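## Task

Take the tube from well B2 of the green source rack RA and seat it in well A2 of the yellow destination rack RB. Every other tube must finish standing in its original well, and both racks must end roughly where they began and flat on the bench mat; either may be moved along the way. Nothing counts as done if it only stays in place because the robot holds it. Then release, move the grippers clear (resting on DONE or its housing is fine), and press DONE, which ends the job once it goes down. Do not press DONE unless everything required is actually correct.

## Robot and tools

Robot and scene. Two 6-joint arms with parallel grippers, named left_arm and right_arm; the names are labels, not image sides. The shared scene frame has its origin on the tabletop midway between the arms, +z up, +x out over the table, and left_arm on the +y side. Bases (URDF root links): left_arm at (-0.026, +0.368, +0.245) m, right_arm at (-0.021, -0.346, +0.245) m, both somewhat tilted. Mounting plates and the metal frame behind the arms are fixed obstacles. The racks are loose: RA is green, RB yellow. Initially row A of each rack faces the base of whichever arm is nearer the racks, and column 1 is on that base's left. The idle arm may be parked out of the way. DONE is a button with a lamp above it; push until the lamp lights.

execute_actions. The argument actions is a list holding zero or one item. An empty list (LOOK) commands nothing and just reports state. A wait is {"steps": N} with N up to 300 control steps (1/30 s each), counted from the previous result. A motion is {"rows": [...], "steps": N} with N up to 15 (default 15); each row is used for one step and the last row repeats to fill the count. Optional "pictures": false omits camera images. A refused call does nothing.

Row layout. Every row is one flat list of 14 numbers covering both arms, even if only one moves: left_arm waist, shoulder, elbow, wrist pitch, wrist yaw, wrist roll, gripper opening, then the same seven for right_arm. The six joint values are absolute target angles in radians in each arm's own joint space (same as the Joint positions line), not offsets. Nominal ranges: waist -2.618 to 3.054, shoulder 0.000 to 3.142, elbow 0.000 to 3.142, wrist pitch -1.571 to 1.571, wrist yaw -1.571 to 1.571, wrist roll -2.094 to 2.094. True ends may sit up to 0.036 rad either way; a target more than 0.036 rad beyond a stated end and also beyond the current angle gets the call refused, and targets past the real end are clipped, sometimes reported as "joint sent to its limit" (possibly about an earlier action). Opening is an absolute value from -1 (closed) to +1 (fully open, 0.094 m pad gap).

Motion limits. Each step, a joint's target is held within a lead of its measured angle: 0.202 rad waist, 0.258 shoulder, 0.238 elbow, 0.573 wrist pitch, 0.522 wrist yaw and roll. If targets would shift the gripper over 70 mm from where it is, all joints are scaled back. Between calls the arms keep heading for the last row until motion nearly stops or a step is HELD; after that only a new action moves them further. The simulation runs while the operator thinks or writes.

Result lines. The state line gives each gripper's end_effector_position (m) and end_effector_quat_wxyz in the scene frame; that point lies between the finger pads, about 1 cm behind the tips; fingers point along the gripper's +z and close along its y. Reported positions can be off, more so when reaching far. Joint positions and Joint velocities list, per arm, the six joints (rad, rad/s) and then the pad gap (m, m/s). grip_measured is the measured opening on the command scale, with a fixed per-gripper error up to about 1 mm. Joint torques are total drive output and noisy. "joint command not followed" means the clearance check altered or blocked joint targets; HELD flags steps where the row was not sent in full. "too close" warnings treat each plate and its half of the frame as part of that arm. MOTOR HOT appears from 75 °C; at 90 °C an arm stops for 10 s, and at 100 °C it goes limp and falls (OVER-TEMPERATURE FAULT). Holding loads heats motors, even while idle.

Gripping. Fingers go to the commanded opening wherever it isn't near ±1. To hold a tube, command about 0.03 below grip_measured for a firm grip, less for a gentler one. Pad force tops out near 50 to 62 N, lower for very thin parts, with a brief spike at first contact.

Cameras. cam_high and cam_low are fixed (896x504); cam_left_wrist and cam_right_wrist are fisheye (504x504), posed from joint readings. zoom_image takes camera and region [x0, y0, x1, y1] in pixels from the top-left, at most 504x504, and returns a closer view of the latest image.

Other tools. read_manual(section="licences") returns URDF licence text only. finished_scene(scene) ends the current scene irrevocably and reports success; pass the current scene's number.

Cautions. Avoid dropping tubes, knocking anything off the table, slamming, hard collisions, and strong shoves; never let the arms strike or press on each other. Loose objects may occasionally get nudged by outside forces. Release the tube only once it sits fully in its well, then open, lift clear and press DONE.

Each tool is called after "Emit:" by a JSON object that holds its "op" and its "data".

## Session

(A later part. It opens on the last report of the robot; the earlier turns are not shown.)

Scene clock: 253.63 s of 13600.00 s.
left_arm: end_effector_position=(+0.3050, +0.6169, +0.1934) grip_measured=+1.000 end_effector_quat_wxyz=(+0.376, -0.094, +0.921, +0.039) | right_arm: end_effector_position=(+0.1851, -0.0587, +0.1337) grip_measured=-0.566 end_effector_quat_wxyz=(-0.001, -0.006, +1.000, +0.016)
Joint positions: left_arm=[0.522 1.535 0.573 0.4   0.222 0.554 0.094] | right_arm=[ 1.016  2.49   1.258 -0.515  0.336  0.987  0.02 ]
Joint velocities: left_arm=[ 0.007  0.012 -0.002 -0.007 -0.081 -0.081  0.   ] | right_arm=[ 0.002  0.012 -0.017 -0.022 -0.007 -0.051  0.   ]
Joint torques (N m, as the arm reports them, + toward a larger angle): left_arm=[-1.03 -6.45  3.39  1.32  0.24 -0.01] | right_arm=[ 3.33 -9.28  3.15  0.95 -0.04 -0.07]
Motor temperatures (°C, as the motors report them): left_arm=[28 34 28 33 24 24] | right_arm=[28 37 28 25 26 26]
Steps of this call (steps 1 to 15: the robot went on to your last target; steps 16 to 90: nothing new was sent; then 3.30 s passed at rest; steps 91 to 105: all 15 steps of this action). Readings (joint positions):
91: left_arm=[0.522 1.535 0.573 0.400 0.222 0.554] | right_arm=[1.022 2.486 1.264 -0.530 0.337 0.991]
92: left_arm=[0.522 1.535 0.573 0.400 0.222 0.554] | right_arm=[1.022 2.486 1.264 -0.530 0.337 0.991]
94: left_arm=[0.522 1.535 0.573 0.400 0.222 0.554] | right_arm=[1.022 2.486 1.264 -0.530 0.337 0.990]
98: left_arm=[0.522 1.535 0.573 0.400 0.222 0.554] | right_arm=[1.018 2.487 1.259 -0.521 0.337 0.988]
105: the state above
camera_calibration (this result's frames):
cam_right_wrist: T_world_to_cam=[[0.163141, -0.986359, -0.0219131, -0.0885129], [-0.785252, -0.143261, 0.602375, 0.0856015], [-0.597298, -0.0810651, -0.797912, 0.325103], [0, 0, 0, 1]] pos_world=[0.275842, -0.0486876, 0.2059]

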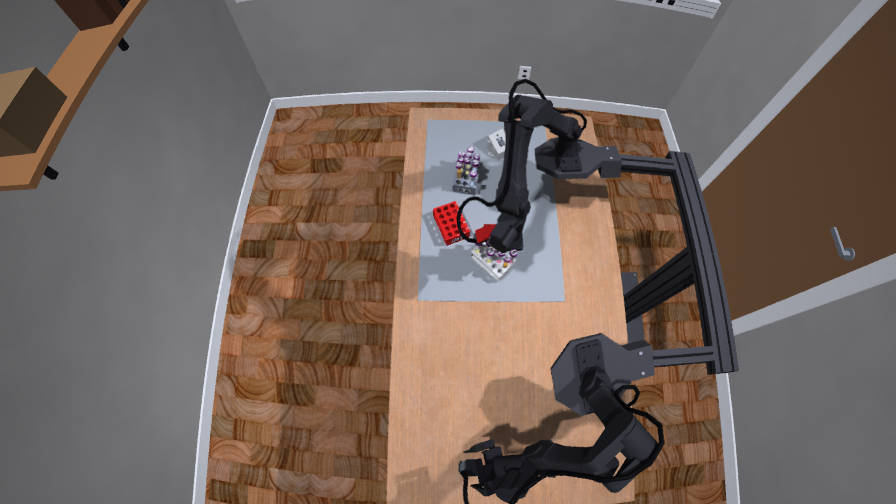

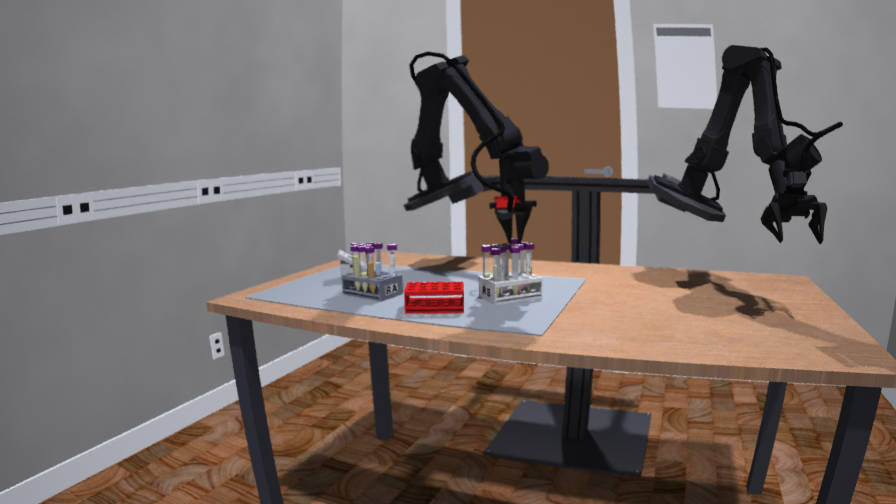

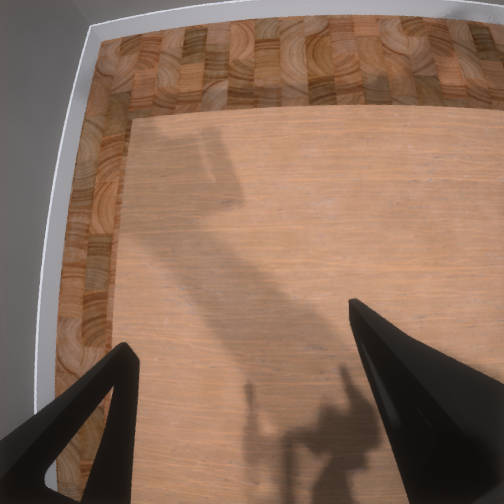

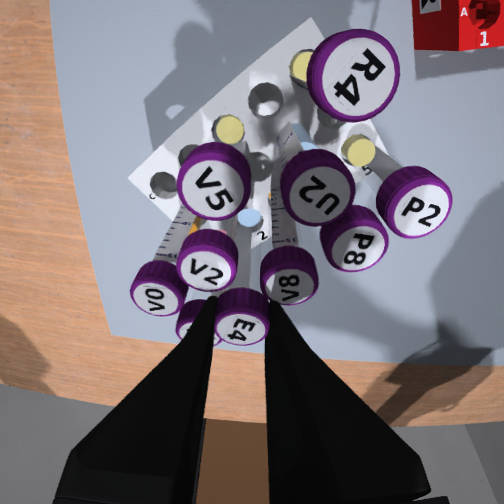

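Emit:
{"op": "execute_actions", "data": {"actions": [{"rows":[[0.522,1.535,0.573,0.4,0.222,0.554,1,1.016,2.485,1.262,-0.515,0.337,0.987,-0.585],[0.522,1.535,0.573,0.4,0.222,0.554,1,1.016,2.48,1.264,-0.515,0.337,0.987,-0.578],[0.522,1.535,0.573,0.4,0.222,0.554,1,1.016,2.48,1.264,-0.515,0.337,0.987,-0.572],[0.522,1.535,0.573,0.4,0.222,0.554,1,1.016,2.48,1.264,-0.515,0.337,0.987,-0.568],[0.522,1.535,0.573,0.4,0.222,0.554,1,1.016,2.48,1.264,-0.515,0.337,0.987,-0.565],[0.522,1.535,0.573,0.4,0.222,0.554,1,1.016,2.48,1.264,-0.515,0.337,0.987,-0.562],[0.522,1.535,0.573,0.4,0.222,0.554,1,1.016,2.48,1.264,-0.515,0.337,0.987,-0.559],[0.522,1.535,0.573,0.4,0.222,0.554,1,1.016,2.48,1.264,-0.515,0.337,0.987,-0.556],[0.522,1.535,0.573,0.4,0.222,0.554,1,1.016,2.48,1.264,-0.515,0.337,0.987,-0.553],[0.522,1.535,0.573,0.4,0.222,0.554,1,1.016,2.48,1.264,-0.515,0.337,0.987,-0.55],[0.522,1.535,0.573,0.4,0.222,0.554,1,1.016,2.48,1.264,-0.515,0.337,0.987,-0.546],[0.522,1.535,0.573,0.4,0.222,0.554,1,1.016,2.48,1.264,-0.515,0.337,0.987,-0.54],[0.522,1.535,0.573,0.4,0.222,0.554,1,1.016,2.48,1.264,-0.515,0.337,0.987,-0.53],[0.522,1.535,0.573,0.4,0.222,0.554,1,1.016,2.48,1.264,-0.515,0.337,0.987,-0.52]],"steps":15}]}}

Scene clock: 260.73 s of 13600.00 s.
left_arm: end_effector_position=(+0.3050, +0.6169, +0.1934) grip_measured=+1.000 end_effector_quat_wxyz=(+0.376, -0.094, +0.921, +0.039) | right_arm: end_effector_position=(+0.1851, -0.0587, +0.1337) grip_measured=-0.521 end_effector_quat_wxyz=(-0.001, -0.006, +1.000, +0.016)
Joint positions: left_arm=[0.522 1.535 0.573 0.4   0.222 0.554 0.094] | right_arm=[ 1.016  2.49   1.258 -0.515  0.336  0.987  0.023]
Joint velocities: left_arm=[ 0.002  0.002  0.012  0.066 -0.022 -0.007  0.   ] | right_arm=[-0.017  0.007  0.007  0.081 -0.051  0.022  0.001]
Joint torques (N m, as the arm reports them, + toward a larger angle): left_arm=[-1.07 -6.42  3.36  1.34  0.24 -0.02] | right_arm=[  3.58 -11.62   4.99   0.65  -0.02   0.01]
Motor temperatures (°C, as the motors report them): left_arm=[28 34 28 33 24 24] | right_arm=[28 37 28 25 26 26]
Steps of this call (steps 1 to 15: the robot went on to your last target; steps 16 to 100: nothing new was sent; then 3.27 s passed at rest; steps 101 to 115: all 15 steps of this action). Readings (joint positions):
101: left_arm=[0.522 1.535 0.573 0.400 0.222 0.554] | right_arm=[1.016 2.490 1.258 -0.515 0.336 0.987]
102: left_arm=[0.522 1.535 0.573 0.400 0.222 0.554] | right_arm=[1.016 2.490 1.258 -0.515 0.336 0.987]
104: left_arm=[0.522 1.535 0.573 0.400 0.222 0.554] | right_arm=[1.016 2.490 1.258 -0.515 0.336 0.987]
108: left_arm=[0.522 1.535 0.573 0.400 0.222 0.554] | right_arm=[1.016 2.490 1.258 -0.515 0.336 0.987]
115: the state above
camera_calibration (this result's frames):
cam_right_wrist: T_world_to_cam=[[0.163644, -0.986282, -0.0216445, -0.0887047], [-0.78507, -0.143482, 0.602559, 0.085482], [-0.597399, -0.0816128, -0.79778, 0.325034], [0, 0, 0, 1]] pos_world=[0.275801, -0.0486958, 0.205878]

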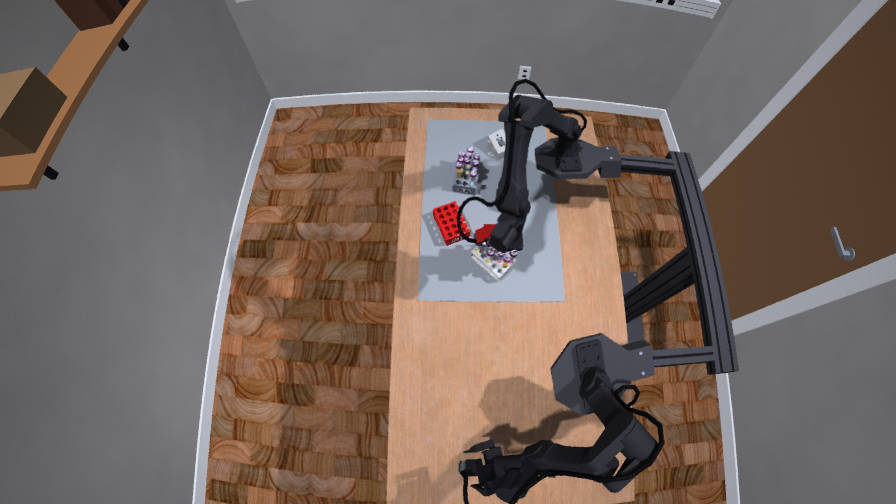

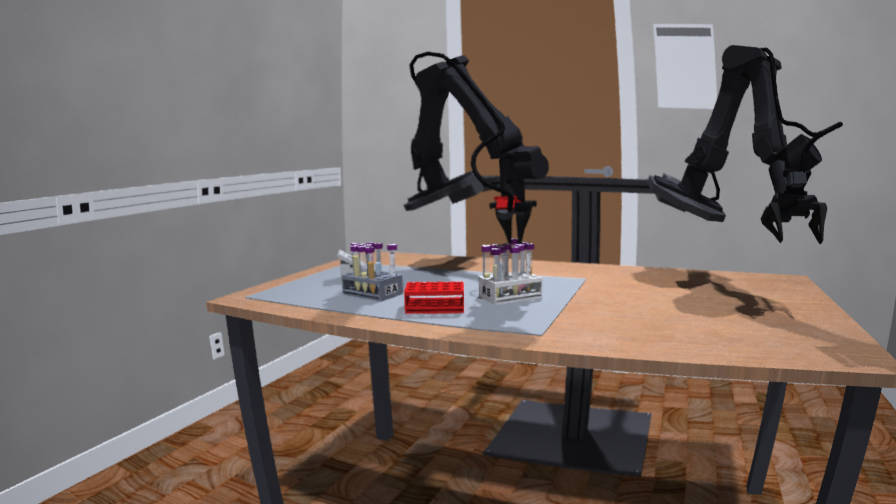

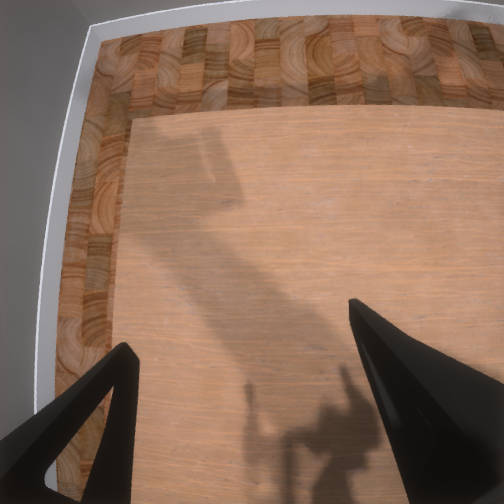

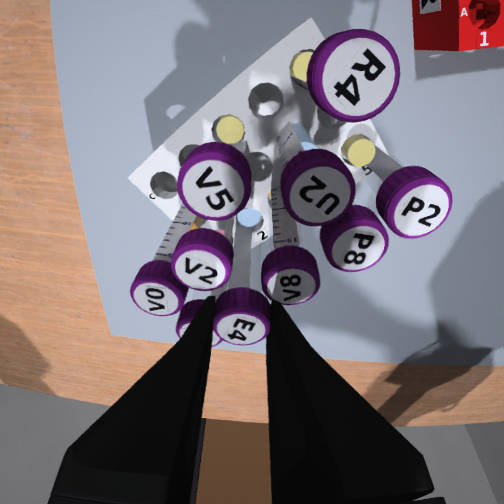

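Emit:
{"op": "execute_actions", "data": {"actions": [{"rows":[[0.522,1.535,0.573,0.4,0.222,0.554,1,1.022,2.47,1.272,-0.525,0.337,0.987,-0.51],[0.522,1.535,0.573,0.4,0.222,0.554,1,1.026,2.464,1.277,-0.533,0.337,0.987,-0.50],[0.522,1.535,0.573,0.4,0.222,0.554,1,1.029,2.459,1.280,-0.542,0.337,0.987,-0.49],[0.522,1.535,0.573,0.4,0.222,0.554,1,1.032,2.454,1.282,-0.551,0.337,0.987,-0.48],[0.522,1.535,0.573,0.4,0.222,0.554,1,1.035,2.449,1.284,-0.560,0.337,0.987,-0.48],[0.522,1.535,0.573,0.4,0.222,0.554,1,1.038,2.444,1.286,-0.569,0.337,0.987,-0.48],[0.522,1.535,0.573,0.4,0.222,0.554,1,1.041,2.439,1.288,-0.578,0.337,0.987,-0.48],[0.522,1.535,0.573,0.4,0.222,0.554,1,1.044,2.434,1.290,-0.587,0.337,0.987,-0.48],[0.522,1.535,0.573,0.4,0.222,0.554,1,1.047,2.429,1.292,-0.596,0.337,0.987,-0.48],[0.522,1.535,0.573,0.4,0.222,0.554,1,1.050,2.424,1.294,-0.604,0.337,0.987,-0.48],[0.522,1.535,0.573,0.4,0.222,0.554,1,1.052,2.419,1.296,-0.610,0.337,0.987,-0.48],[0.522,1.535,0.573,0.4,0.222,0.554,1,1.053,2.414,1.298,-0.613,0.337,0.987,-0.48]],"steps":15}], "pictures": false}}

Emit:
{"op": "execute_actions", "data": {"actions": [{"steps":8}]}}

Emit:
{"op": "zoom_image", "data": {"camera": "cam_low", "region": [470,210,560,310]}}

Scene clock: 268.07 s of 13600.00 s.
left_arm: end_effector_position=(+0.3050, +0.6169, +0.1934) grip_measured=+1.000 end_effector_quat_wxyz=(+0.376, -0.094, +0.921, +0.039) | right_arm: end_effector_position=(+0.1873, -0.0577, +0.1559) grip_measured=-0.482 end_effector_quat_wxyz=(+0.002, -0.015, +1.000, +0.017)
Joint positions: left_arm=[0.522 1.535 0.573 0.4   0.222 0.554 0.094] | right_arm=[ 1.035  2.439  1.275 -0.586  0.336  0.987  0.024]
Joint velocities: left_arm=[-0.012 -0.007 -0.022 -0.022 -0.051  0.022  0.   ] | right_arm=[ 0.032 -0.09   0.051 -0.037 -0.066  0.037 -0.001]
Joint torques (N m, as the arm reports them, + toward a larger angle): left_arm=[-1.09 -6.4   3.39  1.35  0.24 -0.01] | right_arm=[  4.66 -12.5    6.38   0.42  -0.02   0.01]
Motor temperatures (°C, as the motors report them): left_arm=[28 34 28 33 24 24] | right_arm=[28 37 29 25 26 26]
Steps of this call (steps 1 to 15: the robot went on to your last target; steps 16 to 90: nothing new was sent; then 3.83 s passed at rest; steps 91 to 105: all 15 steps of this action). Readings (joint positions):
91: left_arm=[0.522 1.535 0.573 0.400 0.222 0.554] | right_arm=[1.016 2.489 1.258 -0.516 0.336 0.987]
92: left_arm=[0.522 1.535 0.573 0.400 0.222 0.554] | right_arm=[1.016 2.488 1.258 -0.517 0.336 0.987]
94: left_arm=[0.522 1.535 0.573 0.400 0.222 0.554] | right_arm=[1.016 2.486 1.258 -0.521 0.336 0.987]
98: left_arm=[0.522 1.535 0.573 0.400 0.222 0.554] | right_arm=[1.017 2.474 1.258 -0.545 0.336 0.987]
105: the state above

Scene clock: 268.33 s of 13600.00 s.
left_arm: end_effector_position=(+0.3050, +0.6169, +0.1934) grip_measured=+1.000 end_effector_quat_wxyz=(+0.376, -0.094, +0.921, +0.039) | right_arm: end_effector_position=(+0.1870, -0.0586, +0.1574) grip_measured=-0.482 end_effector_quat_wxyz=(+0.001, -0.016, +1.000, +0.015)
Joint positions: left_arm=[0.522 1.535 0.573 0.4   0.222 0.554 0.094] | right_arm=[ 1.036  2.436  1.278 -0.596  0.336  0.987  0.024]
Joint velocities: left_arm=[ 0.002 -0.027  0.002 -0.022 -0.11   0.007  0.   ] | right_arm=[-0.007  0.027 -0.002  0.022 -0.022 -0.066 -0.   ]
Joint torques (N m, as the arm reports them, + toward a larger angle): left_arm=[-1.09 -6.42  3.41  1.35  0.25 -0.02] | right_arm=[  4.83 -12.62   6.48   0.49  -0.02   0.  ]
Motor temperatures (°C, as the motors report them): left_arm=[28 34 28 33 24 24] | right_arm=[28 37 29 25 26 26]
Steps of this call (steps 1 to 8: the robot went on to your last target). Readings (joint positions):
1: left_arm=[0.522 1.535 0.573 0.400 0.222 0.554] | right_arm=[1.036 2.437 1.277 -0.587 0.336 0.987]
2: left_arm=[0.522 1.535 0.573 0.400 0.222 0.554] | right_arm=[1.036 2.436 1.278 -0.588 0.336 0.987]
4: left_arm=[0.522 1.535 0.573 0.400 0.222 0.554] | right_arm=[1.036 2.436 1.278 -0.591 0.336 0.987]
8: the state above
camera_calibration (this result's frames):
cam_right_wrist: T_world_to_cam=[[0.184681, -0.982611, -0.0191909, -0.092424], [-0.78418, -0.159101, 0.599791, 0.0720465], [-0.592415, -0.0957211, -0.799927, 0.343686], [0, 0, 0, 1]] pos_world=[0.277171, -0.0464562, 0.229937]

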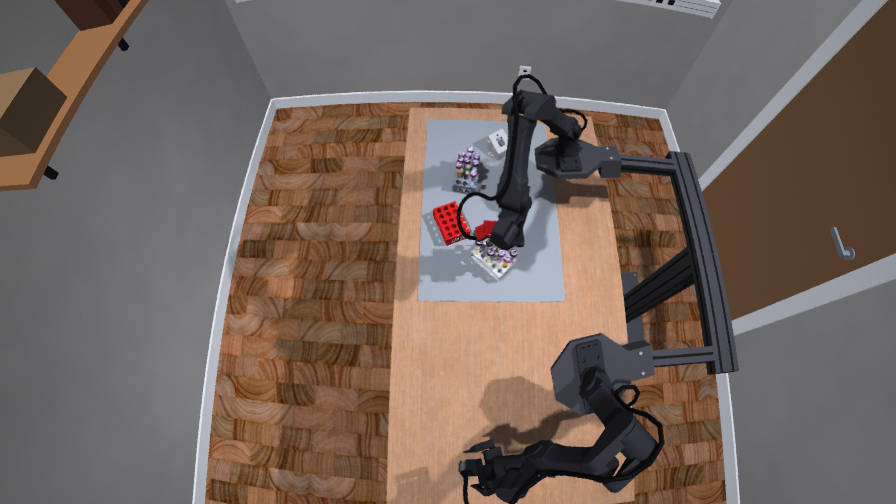

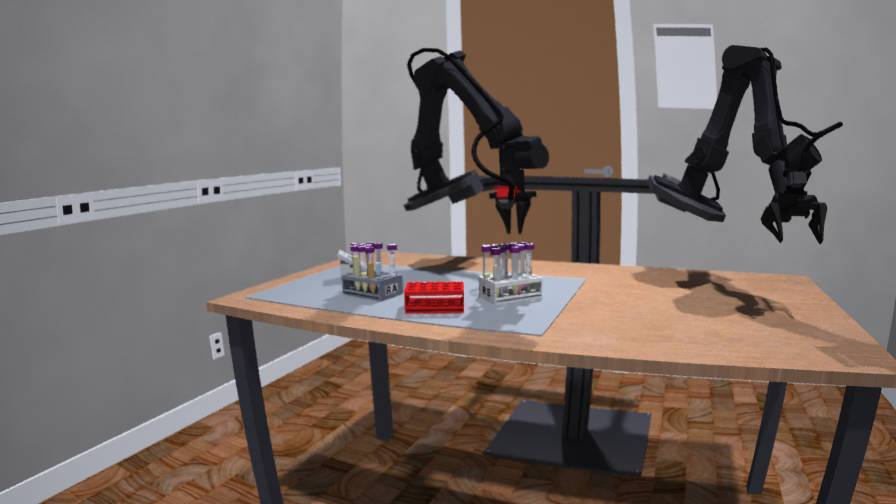

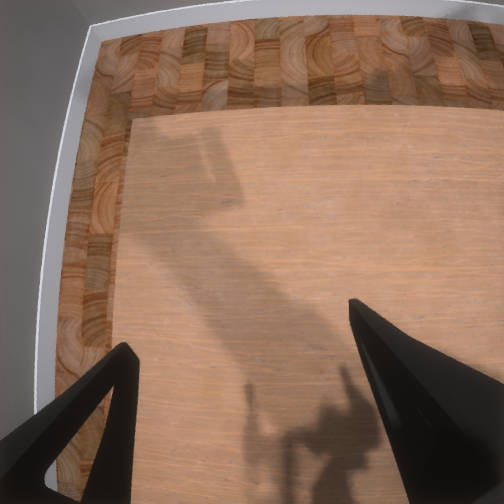

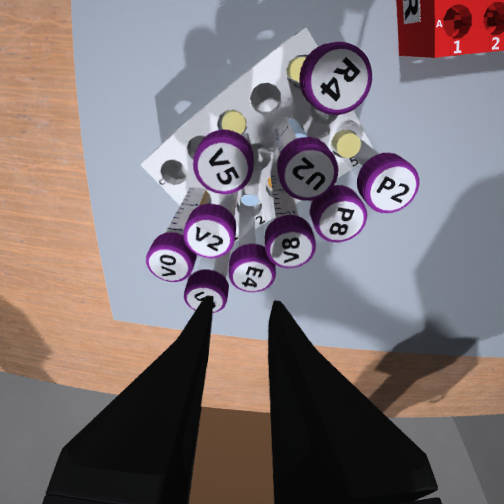

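Region (470, 210, 560, 310) of cam_low's 896x504 image, scaled by 5.040, with more detail than that image has; it fills the left 454 columns of this view, and the rest is white.

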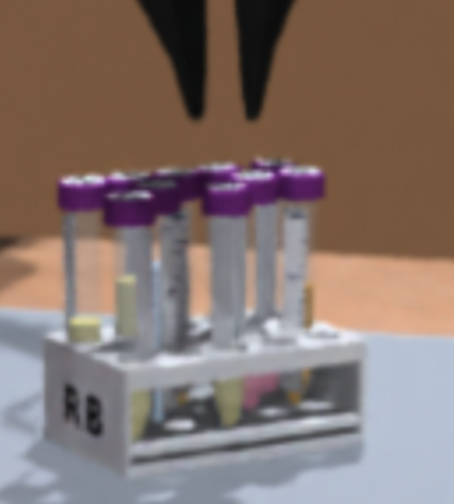

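Emit:
{"op": "execute_actions", "data": {"actions": [{"rows":[[0.522,1.535,0.573,0.4,0.222,0.554,1,1.03,2.40,1.275,-0.60,0.335,0.97,-0.55],[0.522,1.535,0.573,0.4,0.222,0.554,1,1.015,2.375,1.265,-0.60,0.334,0.94,-0.62],[0.522,1.535,0.573,0.4,0.222,0.554,1,0.99,2.345,1.25,-0.598,0.333,0.90,-0.7],[0.522,1.535,0.573,0.4,0.222,0.554,1,0.96,2.31,1.23,-0.596,0.332,0.86,-0.78],[0.522,1.535,0.573,0.4,0.222,0.554,1,0.925,2.275,1.21,-0.593,0.331,0.815,-0.86],[0.522,1.535,0.573,0.4,0.222,0.554,1,0.885,2.24,1.185,-0.59,0.33,0.77,-0.93],[0.522,1.535,0.573,0.4,0.222,0.554,1,0.845,2.20,1.16,-0.587,0.329,0.72,-1],[0.522,1.535,0.573,0.4,0.222,0.554,1,0.80,2.16,1.135,-0.584,0.328,0.67,-1],[0.522,1.535,0.573,0.4,0.222,0.554,1,0.755,2.12,1.11,-0.581,0.327,0.62,-1],[0.522,1.535,0.573,0.4,0.222,0.554,1,0.71,2.08,1.085,-0.578,0.326,0.57,-1],[0.522,1.535,0.573,0.4,0.222,0.554,1,0.665,2.04,1.06,-0.575,0.325,0.52,-1],[0.522,1.535,0.573,0.4,0.222,0.554,1,0.62,2.0,1.035,-0.572,0.324,0.47,-1],[0.522,1.535,0.573,0.4,0.222,0.554,1,0.575,1.96,1.01,-0.569,0.323,0.42,-1],[0.522,1.535,0.573,0.4,0.222,0.554,1,0.53,1.92,0.985,-0.566,0.322,0.37,-1],[0.522,1.535,0.573,0.4,0.222,0.554,1,0.485,1.88,0.96,-0.563,0.321,0.32,-1]]}], "pictures": false}}

Emit:
{"op": "execute_actions", "data": {"actions": [{"rows":[[0.522,1.535,0.573,0.4,0.222,0.554,1,0.44,1.84,0.935,-0.56,0.32,0.27,-1],[0.522,1.535,0.573,0.4,0.222,0.554,1,0.395,1.80,0.91,-0.557,0.319,0.22,-1],[0.522,1.535,0.573,0.4,0.222,0.554,1,0.35,1.76,0.885,-0.554,0.318,0.17,-1],[0.522,1.535,0.573,0.4,0.222,0.554,1,0.305,1.72,0.86,-0.551,0.317,0.12,-1],[0.522,1.535,0.573,0.4,0.222,0.554,1,0.26,1.68,0.835,-0.548,0.316,0.07,-1],[0.522,1.535,0.573,0.4,0.222,0.554,1,0.215,1.64,0.81,-0.545,0.315,0.02,-1],[0.522,1.535,0.573,0.4,0.222,0.554,1,0.17,1.60,0.785,-0.542,0.314,-0.03,-1],[0.522,1.535,0.573,0.4,0.222,0.554,1,0.125,1.56,0.76,-0.539,0.313,-0.08,-1],[0.522,1.535,0.573,0.4,0.222,0.554,1,0.08,1.52,0.73,-0.536,0.312,-0.13,-1],[0.522,1.535,0.573,0.4,0.222,0.554,1,0.035,1.485,0.70,-0.533,0.311,-0.18,-1],[0.522,1.535,0.573,0.4,0.222,0.554,1,-0.01,1.45,0.67,-0.525,0.31,-0.22,-1],[0.522,1.535,0.573,0.4,0.222,0.554,1,-0.055,1.42,0.645,-0.515,0.308,-0.26,-1],[0.522,1.535,0.573,0.4,0.222,0.554,1,-0.10,1.395,0.62,-0.50,0.306,-0.30,-1],[0.522,1.535,0.573,0.4,0.222,0.554,1,-0.14,1.38,0.595,-0.48,0.303,-0.33,-1],[0.522,1.535,0.573,0.4,0.222,0.554,1,-0.18,1.37,0.57,-0.45,0.30,-0.36,-1]]}], "pictures": false}}

Emit:
{"op": "execute_actions", "data": {"actions": [{"rows":[[0.522,1.535,0.573,0.4,0.222,0.554,1,-0.22,1.37,0.55,-0.41,0.295,-0.38,-1],[0.522,1.535,0.573,0.4,0.222,0.554,1,-0.26,1.375,0.53,-0.365,0.29,-0.40,-1],[0.522,1.535,0.573,0.4,0.222,0.554,1,-0.30,1.385,0.51,-0.315,0.285,-0.41,-1],[0.522,1.535,0.573,0.4,0.222,0.554,1,-0.34,1.40,0.49,-0.265,0.28,-0.42,-1],[0.522,1.535,0.573,0.4,0.222,0.554,1,-0.38,1.415,0.47,-0.215,0.275,-0.43,-1],[0.522,1.535,0.573,0.4,0.222,0.554,1,-0.415,1.43,0.452,-0.165,0.27,-0.435,-1],[0.522,1.535,0.573,0.4,0.222,0.554,1,-0.45,1.445,0.435,-0.115,0.265,-0.44,-1],[0.522,1.535,0.573,0.4,0.222,0.554,1,-0.48,1.46,0.418,-0.065,0.26,-0.445,-1],[0.522,1.535,0.573,0.4,0.222,0.554,1,-0.505,1.473,0.402,-0.02,0.256,-0.45,-1],[0.522,1.535,0.573,0.4,0.222,0.554,1,-0.53,1.485,0.388,0.025,0.253,-0.453,-1],[0.522,1.535,0.573,0.4,0.222,0.554,1,-0.55,1.496,0.375,0.065,0.25,-0.455,-1],[0.522,1.535,0.573,0.4,0.222,0.554,1,-0.565,1.506,0.364,0.10,0.248,-0.457,-1],[0.522,1.535,0.573,0.4,0.222,0.554,1,-0.577,1.514,0.355,0.125,0.246,-0.457,-1],[0.522,1.535,0.573,0.4,0.222,0.554,1,-0.586,1.52,0.348,0.142,0.245,-0.457,-1],[0.522,1.535,0.573,0.4,0.222,0.554,1,-0.591,1.524,0.344,0.15,0.245,-0.457,-1]]}], "pictures": false}}

Emit:
{"op": "execute_actions", "data": {"actions": [{"steps":12}]}}

Emit:
{"op": "zoom_image", "data": {"camera": "cam_low", "region": [330,220,560,320]}}

Scene clock: 310.90 s of 13600.00 s.
left_arm: end_effector_position=(+0.3050, +0.6169, +0.1934) grip_measured=+1.000 end_effector_quat_wxyz=(+0.376, -0.094, +0.921, +0.039) | right_arm: end_effector_position=(+0.2883, -0.2203, +0.1922) grip_measured=-0.997 end_effector_quat_wxyz=(+0.013, +0.026, +0.998, +0.055)
Joint positions: left_arm=[0.522 1.535 0.573 0.4   0.222 0.554 0.094] | right_arm=[ 0.543  1.963  1.025 -0.563  0.323  0.523  0.   ]
Joint velocities: left_arm=[-0.007 -0.002 -0.002  0.022  0.051 -0.022  0.   ] | right_arm=[-1.321 -1.136 -0.75   0.037  0.022 -1.311 -0.   ]
Joint torques (N m, as the arm reports them, + toward a larger angle): left_arm=[-1.07 -6.45  3.42  1.34  0.24 -0.02] | right_arm=[ 4.85 -9.7   3.23  0.6  -0.11 -0.06]
Motor temperatures (°C, as the motors report them): left_arm=[28 34 28 33 24 24] | right_arm=[29 40 30 25 26 26]
Steps of this call (steps 1 to 30: the robot went on to your last target; steps 31 to 100: nothing new was sent; then 38.73 s passed at rest; steps 101 to 115: all 15 steps of this action). Readings (joint positions):
101: left_arm=[0.522 1.535 0.573 0.400 0.222 0.554] | right_arm=[1.036 2.436 1.278 -0.599 0.336 0.985]
102: left_arm=[0.522 1.535 0.573 0.400 0.222 0.554] | right_arm=[1.035 2.433 1.277 -0.599 0.335 0.978]
104: left_arm=[0.522 1.535 0.573 0.400 0.222 0.554] | right_arm=[1.019 2.404 1.260 -0.597 0.329 0.947]
108: left_arm=[0.522 1.535 0.573 0.400 0.222 0.554] | right_arm=[0.900 2.261 1.185 -0.591 0.320 0.827]
115: the state above

Scene clock: 311.40 s of 13600.00 s.
left_arm: end_effector_position=(+0.3050, +0.6169, +0.1934) grip_measured=+1.000 end_effector_quat_wxyz=(+0.376, -0.094, +0.921, +0.039) | right_arm: end_effector_position=(+0.2232, -0.4340, +0.1848) grip_measured=-0.997 end_effector_quat_wxyz=(+0.015, +0.011, +1.000, +0.001)
Joint positions: left_arm=[0.522 1.535 0.573 0.4   0.222 0.554 0.094] | right_arm=[-0.116  1.41   0.629 -0.511  0.317 -0.188  0.   ]
Joint velocities: left_arm=[-0.002  0.007 -0.007  0.007  0.007 -0.007  0.   ] | right_arm=[-1.16  -0.525 -0.706  0.418 -0.022 -1.121  0.   ]
Joint torques (N m, as the arm reports them, + toward a larger angle): left_arm=[-1.09 -6.44  3.41  1.36  0.24 -0.01] | right_arm=[ 1.9  -6.25  3.38  0.69 -0.24 -0.06]
Motor temperatures (°C, as the motors report them): left_arm=[28 34 28 33 24 24] | right_arm=[29 39 30 25 26 26]
Steps of this call (steps 1 to 15: all 15 steps of this action). Readings (joint positions):
1: left_arm=[0.522 1.535 0.573 0.400 0.222 0.554] | right_arm=[0.497 1.923 0.999 -0.561 0.324 0.476]
2: left_arm=[0.522 1.535 0.573 0.400 0.222 0.554] | right_arm=[0.454 1.884 0.972 -0.559 0.324 0.428]
4: left_arm=[0.522 1.535 0.573 0.400 0.222 0.554] | right_arm=[0.369 1.807 0.919 -0.557 0.323 0.331]
8: left_arm=[0.522 1.535 0.573 0.400 0.222 0.554] | right_arm=[0.194 1.649 0.816 -0.550 0.321 0.133]
15: the state above

Scene clock: 311.90 s of 13600.00 s.
left_arm: end_effector_position=(+0.3050, +0.6169, +0.1934) grip_measured=+1.000 end_effector_quat_wxyz=(+0.376, -0.094, +0.921, +0.039) | right_arm: end_effector_position=(+0.1521, -0.5063, +0.1137) grip_measured=-0.997 end_effector_quat_wxyz=(+0.012, +0.117, +0.992, -0.056)
Joint positions: left_arm=[0.522 1.535 0.573 0.4   0.222 0.554 0.094] | right_arm=[-0.573  1.503  0.367  0.01   0.269 -0.436  0.   ]
Joint velocities: left_arm=[ 0.012  0.002 -0.007  0.007  0.022  0.007  0.   ] | right_arm=[-0.271  0.203 -0.212  0.755 -0.051 -0.095 -0.001]
Joint torques (N m, as the arm reports them, + toward a larger angle): left_arm=[-1.05 -6.39  3.44  1.33  0.24 -0.01] | right_arm=[ 0.58 -4.71  1.9   1.03 -0.14 -0.07]
Motor temperatures (°C, as the motors report them): left_arm=[28 34 28 33 24 24] | right_arm=[29 39 30 25 26 26]
Steps of this call (steps 1 to 15: all 15 steps of this action). Readings (joint positions):
1: left_arm=[0.522 1.535 0.573 0.400 0.222 0.554] | right_arm=[-0.156 1.397 0.605 -0.496 0.316 -0.225]
2: left_arm=[0.522 1.535 0.573 0.400 0.222 0.554] | right_arm=[-0.195 1.392 0.581 -0.475 0.314 -0.258]
4: left_arm=[0.522 1.535 0.573 0.400 0.222 0.554] | right_arm=[-0.272 1.391 0.536 -0.417 0.307 -0.312]
8: left_arm=[0.522 1.535 0.573 0.400 0.222 0.554] | right_arm=[-0.422 1.421 0.460 -0.261 0.292 -0.383]
15: the state above

Scene clock: 312.30 s of 13600.00 s.
left_arm: end_effector_position=(+0.3050, +0.6169, +0.1934) grip_measured=+1.000 end_effector_quat_wxyz=(+0.376, -0.094, +0.921, +0.039) | right_arm: end_effector_position=(+0.1683, -0.5200, +0.1142) grip_measured=-0.997 end_effector_quat_wxyz=(+0.054, +0.124, +0.988, -0.078)
Joint positions: left_arm=[0.522 1.535 0.573 0.4   0.222 0.554 0.094] | right_arm=[-0.583  1.512  0.357  0.128  0.257 -0.451  0.   ]
Joint velocities: left_arm=[ 0.012 -0.002  0.012  0.022  0.007  0.037  0.   ] | right_arm=[-0.002  0.007  0.002 -0.051  0.007 -0.051  0.001]
Joint torques (N m, as the arm reports them, + toward a larger angle): left_arm=[-1.1  -6.42  3.35  1.35  0.24 -0.02] | right_arm=[ 0.2  -4.62  1.7   1.14 -0.12 -0.07]
Motor temperatures (°C, as the motors report them): left_arm=[28 34 28 33 24 24] | right_arm=[29 39 30 25 26 26]
Steps of this call (steps 1 to 12: the robot went on to your last target). Readings (joint positions):
1: left_arm=[0.522 1.535 0.573 0.400 0.222 0.554] | right_arm=[-0.579 1.508 0.361 0.033 0.267 -0.439]
2: left_arm=[0.522 1.535 0.573 0.400 0.222 0.554] | right_arm=[-0.583 1.511 0.358 0.051 0.266 -0.441]
4: left_arm=[0.522 1.535 0.573 0.400 0.222 0.554] | right_arm=[-0.583 1.512 0.357 0.079 0.263 -0.445]
8: left_arm=[0.522 1.535 0.573 0.400 0.222 0.554] | right_arm=[-0.583 1.512 0.357 0.115 0.259 -0.449]
12: the state above
camera_calibration (this result's frames):
cam_right_wrist: T_world_to_cam=[[-0.104651, -0.980319, 0.1674, -0.514647], [-0.840232, 0.177204, 0.512453, 0.204162], [-0.532032, -0.0870263, -0.84224, 0.253065], [0, 0, 0, 1]] pos_world=[0.252324, -0.518673, 0.19467]

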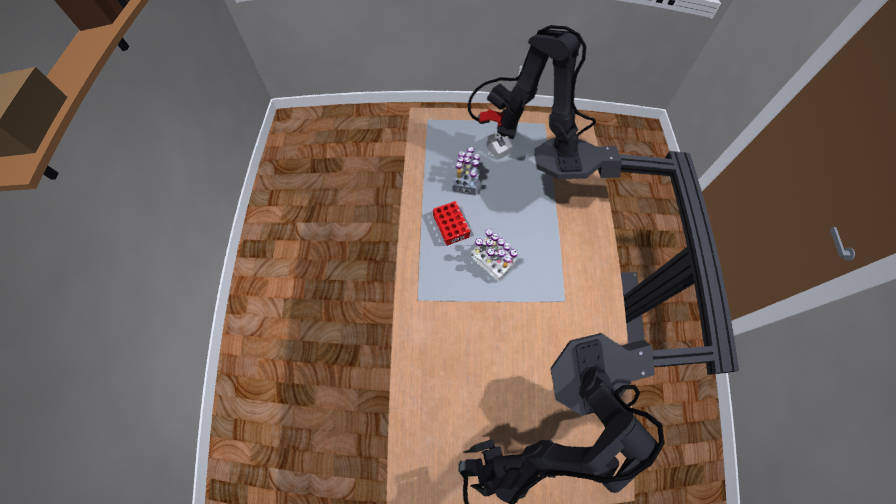

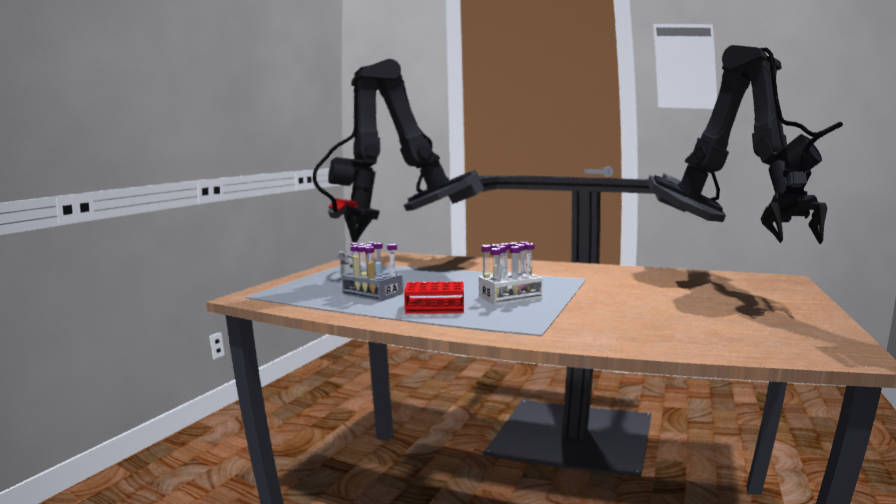

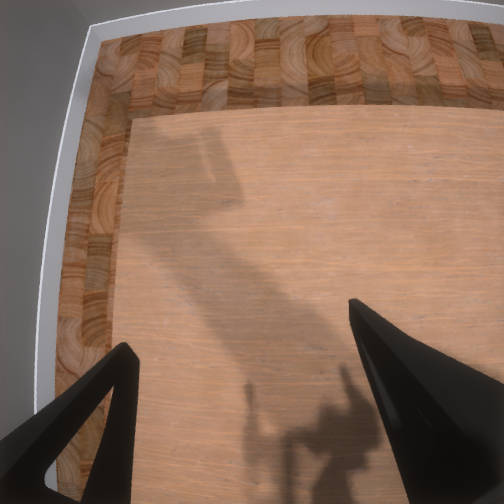

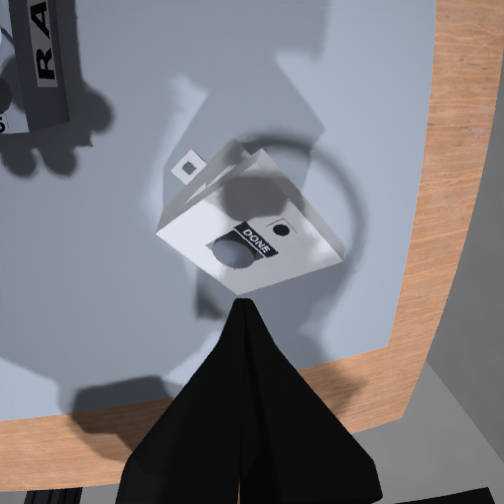

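Region (330, 220, 560, 320) of cam_low's 896x504 image, scaled by 2.191, with more detail than that image has; it fills the top 219 rows of this view, and the rest is white.

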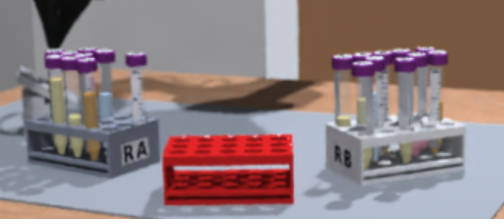

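Emit:
{"op": "execute_actions", "data": {"actions": [{"rows":[[0.522,1.535,0.573,0.4,0.222,0.554,1,-0.593,1.53,0.36,0.16,0.244,-0.457,-1],[0.522,1.535,0.573,0.4,0.222,0.554,1,-0.595,1.545,0.37,0.185,0.242,-0.457,-1],[0.522,1.535,0.573,0.4,0.222,0.554,1,-0.598,1.562,0.375,0.21,0.24,-0.457,-1],[0.522,1.535,0.573,0.4,0.222,0.554,1,-0.601,1.58,0.377,0.235,0.239,-0.457,-1],[0.522,1.535,0.573,0.4,0.222,0.554,1,-0.604,1.598,0.378,0.255,0.238,-0.457,-1],[0.522,1.535,0.573,0.4,0.222,0.554,1,-0.607,1.616,0.379,0.275,0.236,-0.457,-1],[0.522,1.535,0.573,0.4,0.222,0.554,1,-0.610,1.634,0.380,0.295,0.235,-0.457,-1],[0.522,1.535,0.573,0.4,0.222,0.554,1,-0.613,1.652,0.381,0.312,0.234,-0.457,-1],[0.522,1.535,0.573,0.4,0.222,0.554,1,-0.615,1.67,0.382,0.328,0.232,-0.457,-1],[0.522,1.535,0.573,0.4,0.222,0.554,1,-0.618,1.687,0.383,0.34,0.231,-0.457,-1],[0.522,1.535,0.573,0.4,0.222,0.554,1,-0.620,1.703,0.384,0.348,0.23,-0.457,-1],[0.522,1.535,0.573,0.4,0.222,0.554,1,-0.622,1.717,0.384,0.352,0.229,-0.457,-1],[0.522,1.535,0.573,0.4,0.222,0.554,1,-0.624,1.727,0.384,0.353,0.228,-0.457,-1],[0.522,1.535,0.573,0.4,0.222,0.554,1,-0.625,1.732,0.384,0.353,0.228,-0.457,-1]],"steps":15}], "pictures": false}}

Emit:
{"op": "execute_actions", "data": {"actions": [{"steps":8}]}}

Scene clock: 323.63 s of 13600.00 s.
left_arm: end_effector_position=(+0.3050, +0.6169, +0.1934) grip_measured=+1.000 end_effector_quat_wxyz=(+0.376, -0.094, +0.921, +0.039) | right_arm: end_effector_position=(+0.1626, -0.5164, +0.0821) grip_measured=-0.997 end_effector_quat_wxyz=(+0.044, +0.135, +0.987, -0.071)
Joint positions: left_arm=[0.522 1.535 0.573 0.4   0.222 0.554 0.094] | right_arm=[-0.615  1.713  0.357  0.311  0.242 -0.452  0.   ]
Joint velocities: left_arm=[ 0.022 -0.002 -0.012 -0.037 -0.007 -0.007  0.   ] | right_arm=[-0.046  0.183 -0.012  0.168 -0.051  0.007 -0.001]
Joint torques (N m, as the arm reports them, + toward a larger angle): left_arm=[-1.08 -6.45  3.41  1.36  0.23 -0.01] | right_arm=[ 0.23 -5.78  3.97  1.23 -0.1  -0.06]
Motor temperatures (°C, as the motors report them): left_arm=[28 34 28 33 24 24] | right_arm=[28 37 29 25 26 26]
Steps of this call (steps 1 to 30: the robot went on to your last target; steps 31 to 90: nothing new was sent; then 7.83 s passed at rest; steps 91 to 105: all 15 steps of this action). Readings (joint positions):
91: left_arm=[0.522 1.535 0.573 0.400 0.222 0.554] | right_arm=[-0.583 1.512 0.357 0.136 0.256 -0.452]
92: left_arm=[0.522 1.535 0.573 0.400 0.222 0.554] | right_arm=[-0.583 1.514 0.357 0.141 0.256 -0.452]
94: left_arm=[0.522 1.535 0.573 0.400 0.222 0.554] | right_arm=[-0.586 1.535 0.357 0.167 0.254 -0.452]
98: left_arm=[0.522 1.535 0.573 0.400 0.222 0.554] | right_arm=[-0.599 1.607 0.357 0.231 0.250 -0.452]
105: the state above

Scene clock: 323.90 s of 13600.00 s.
left_arm: end_effector_position=(+0.3050, +0.6169, +0.1934) grip_measured=+1.000 end_effector_quat_wxyz=(+0.376, -0.094, +0.921, +0.039) | right_arm: end_effector_position=(+0.1655, -0.5188, +0.0817) grip_measured=-0.997 end_effector_quat_wxyz=(+0.051, +0.137, +0.986, -0.075)
Joint positions: left_arm=[0.522 1.535 0.573 0.4   0.222 0.554 0.094] | right_arm=[-0.616  1.719  0.357  0.333  0.24  -0.452  0.   ]
Joint velocities: left_arm=[-0.007 -0.002 -0.027 -0.022 -0.051 -0.051  0.   ] | right_arm=[-0.002 -0.012  0.012  0.022 -0.022 -0.051  0.001]
Joint torques (N m, as the arm reports them, + toward a larger angle): left_arm=[-1.08 -6.43  3.41  1.33  0.23 -0.02] | right_arm=[ 0.15 -5.28  3.87  1.13 -0.11 -0.06]
Motor temperatures (°C, as the motors report them): left_arm=[28 34 28 33 24 24] | right_arm=[28 37 29 25 26 26]
Steps of this call (steps 1 to 8: the robot went on to your last target). Readings (joint positions):
1: left_arm=[0.522 1.535 0.573 0.400 0.222 0.554] | right_arm=[-0.616 1.717 0.357 0.314 0.242 -0.452]
2: left_arm=[0.522 1.535 0.573 0.400 0.222 0.554] | right_arm=[-0.616 1.719 0.357 0.317 0.241 -0.452]
4: left_arm=[0.522 1.535 0.573 0.400 0.222 0.554] | right_arm=[-0.616 1.719 0.357 0.324 0.240 -0.452]
8: the state above
camera_calibration (this result's frames):
cam_right_wrist: T_world_to_cam=[[-0.12949, -0.978677, 0.159447, -0.5027], [-0.834448, 0.194418, 0.515654, 0.225967], [-0.535658, -0.0662784, -0.84183, 0.235682], [0, 0, 0, 1]] pos_world=[0.249708, -0.520292, 0.162038]

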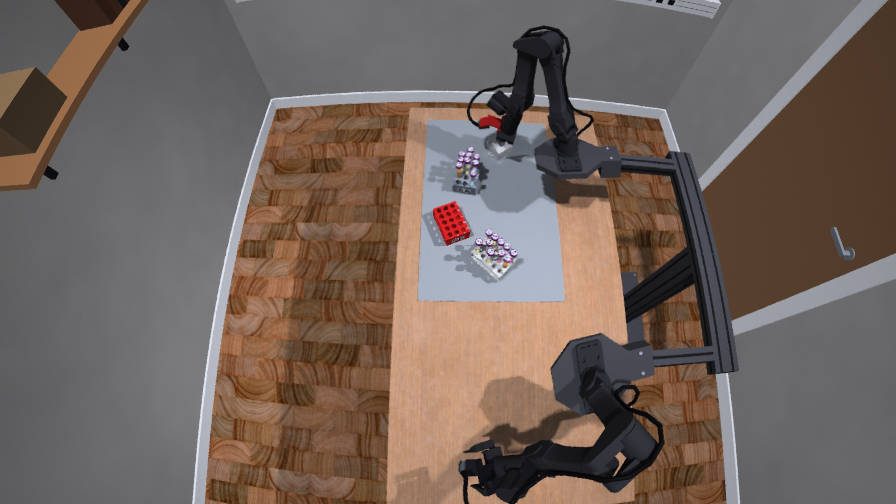

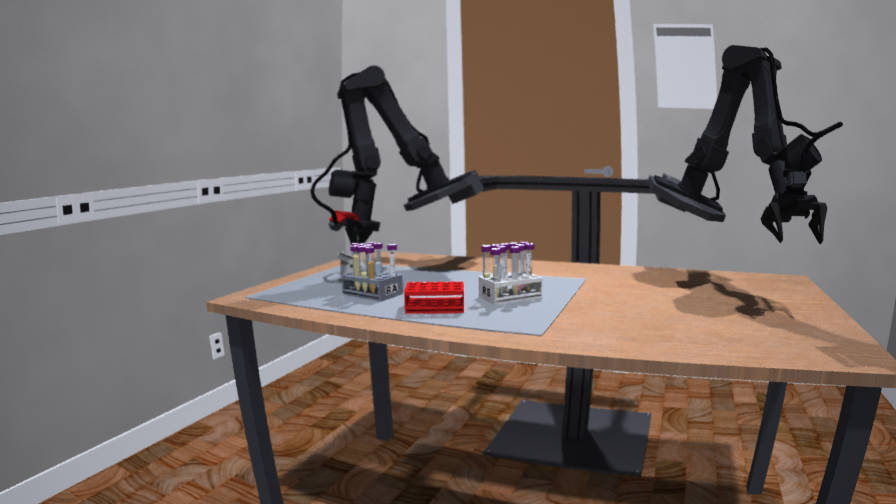

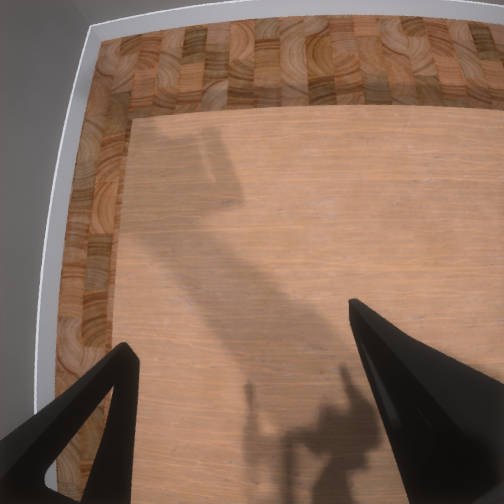

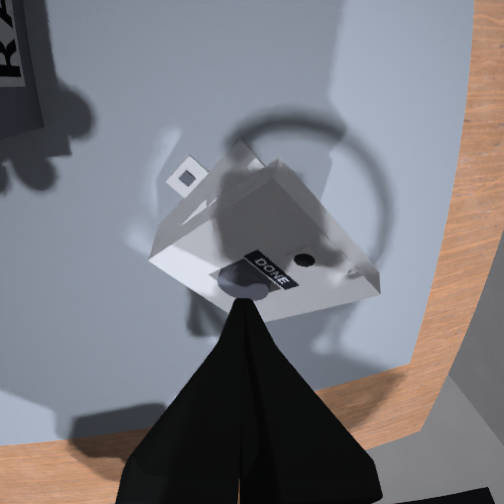

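Emit:
{"op": "execute_actions", "data": {"actions": []}}

Scene clock: 330.67 s of 13600.00 s.
left_arm: end_effector_position=(+0.3050, +0.6169, +0.1934) grip_measured=+1.000 end_effector_quat_wxyz=(+0.376, -0.094, +0.921, +0.039) | right_arm: end_effector_position=(+0.1664, -0.5195, +0.0819) grip_measured=-0.997 end_effector_quat_wxyz=(+0.053, +0.137, +0.986, -0.076)
Joint positions: left_arm=[0.522 1.535 0.573 0.4   0.222 0.554 0.094] | right_arm=[-0.616  1.719  0.357  0.338  0.239 -0.452  0.   ]
Joint velocities: left_arm=[ 0.002 -0.007 -0.002  0.022  0.022 -0.007  0.   ] | right_arm=[ 0.002  0.002 -0.002 -0.007 -0.051 -0.022  0.   ]
Joint torques (N m, as the arm reports them, + toward a larger angle): left_arm=[-1.09 -6.43  3.37  1.35  0.24 -0.02] | right_arm=[ 0.17 -5.31  3.93  1.15 -0.11 -0.07]
Motor temperatures (°C, as the motors report them): left_arm=[28 34 28 33 24 24] | right_arm=[28 36 29 25 26 26]
Steps of this call (steps 1 to 30: the robot went on to your last target; steps 31 to 90: nothing new was sent; then 3.77 s passed at rest). Readings (joint positions):
1: left_arm=[0.522 1.535 0.573 0.400 0.222 0.554] | right_arm=[-0.616 1.719 0.357 0.335 0.240 -0.452]
2: left_arm=[0.522 1.535 0.573 0.400 0.222 0.554] | right_arm=[-0.616 1.719 0.357 0.335 0.240 -0.452]
4: left_arm=[0.522 1.535 0.573 0.400 0.222 0.554] | right_arm=[-0.616 1.719 0.357 0.336 0.239 -0.452]
8: left_arm=[0.522 1.535 0.573 0.400 0.222 0.554] | right_arm=[-0.616 1.719 0.357 0.338 0.239 -0.452]
90: the state above
All arms were judged still, so your last target was given up. Only a new action makes them travel on or press farther. Fingers that are still opening or closing keep moving.
camera_calibration (this result's frames):
cam_right_wrist: T_world_to_cam=[[-0.130888, -0.978121, 0.161705, -0.502994], [-0.836357, 0.196521, 0.511749, 0.228521], [-0.532331, -0.0682612, -0.84378, 0.23488], [0, 0, 0, 1]] pos_world=[0.250323, -0.520865, 0.162578]

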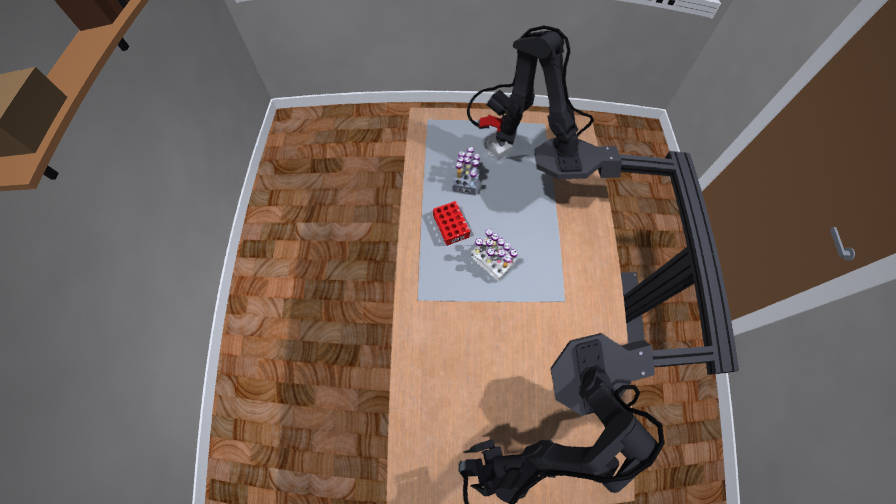

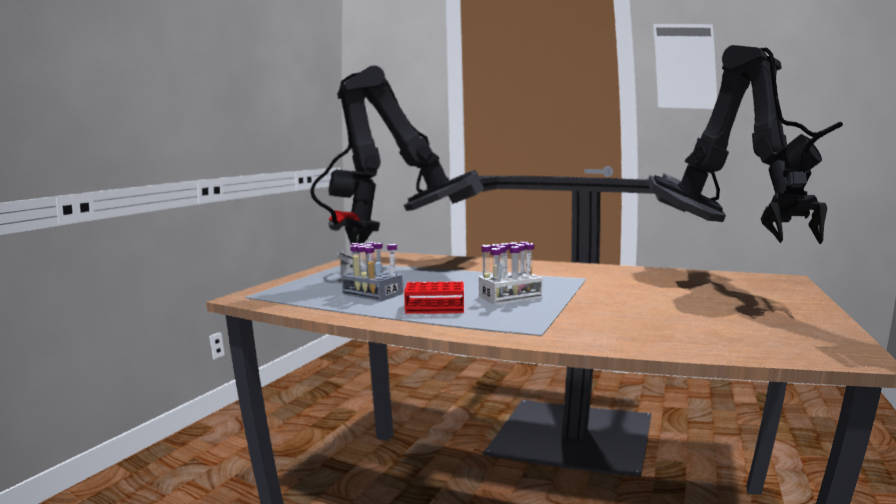

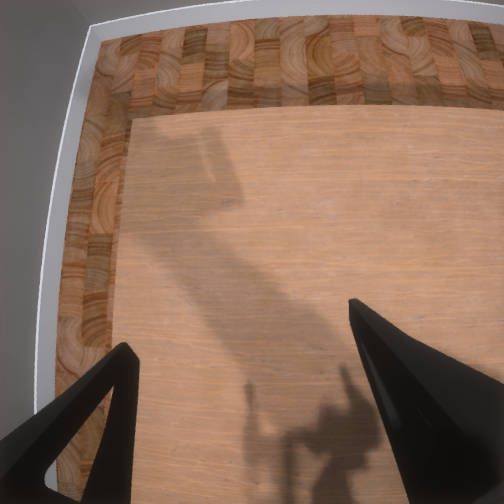

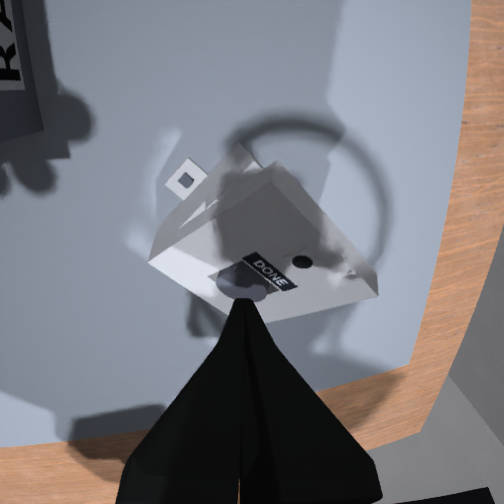

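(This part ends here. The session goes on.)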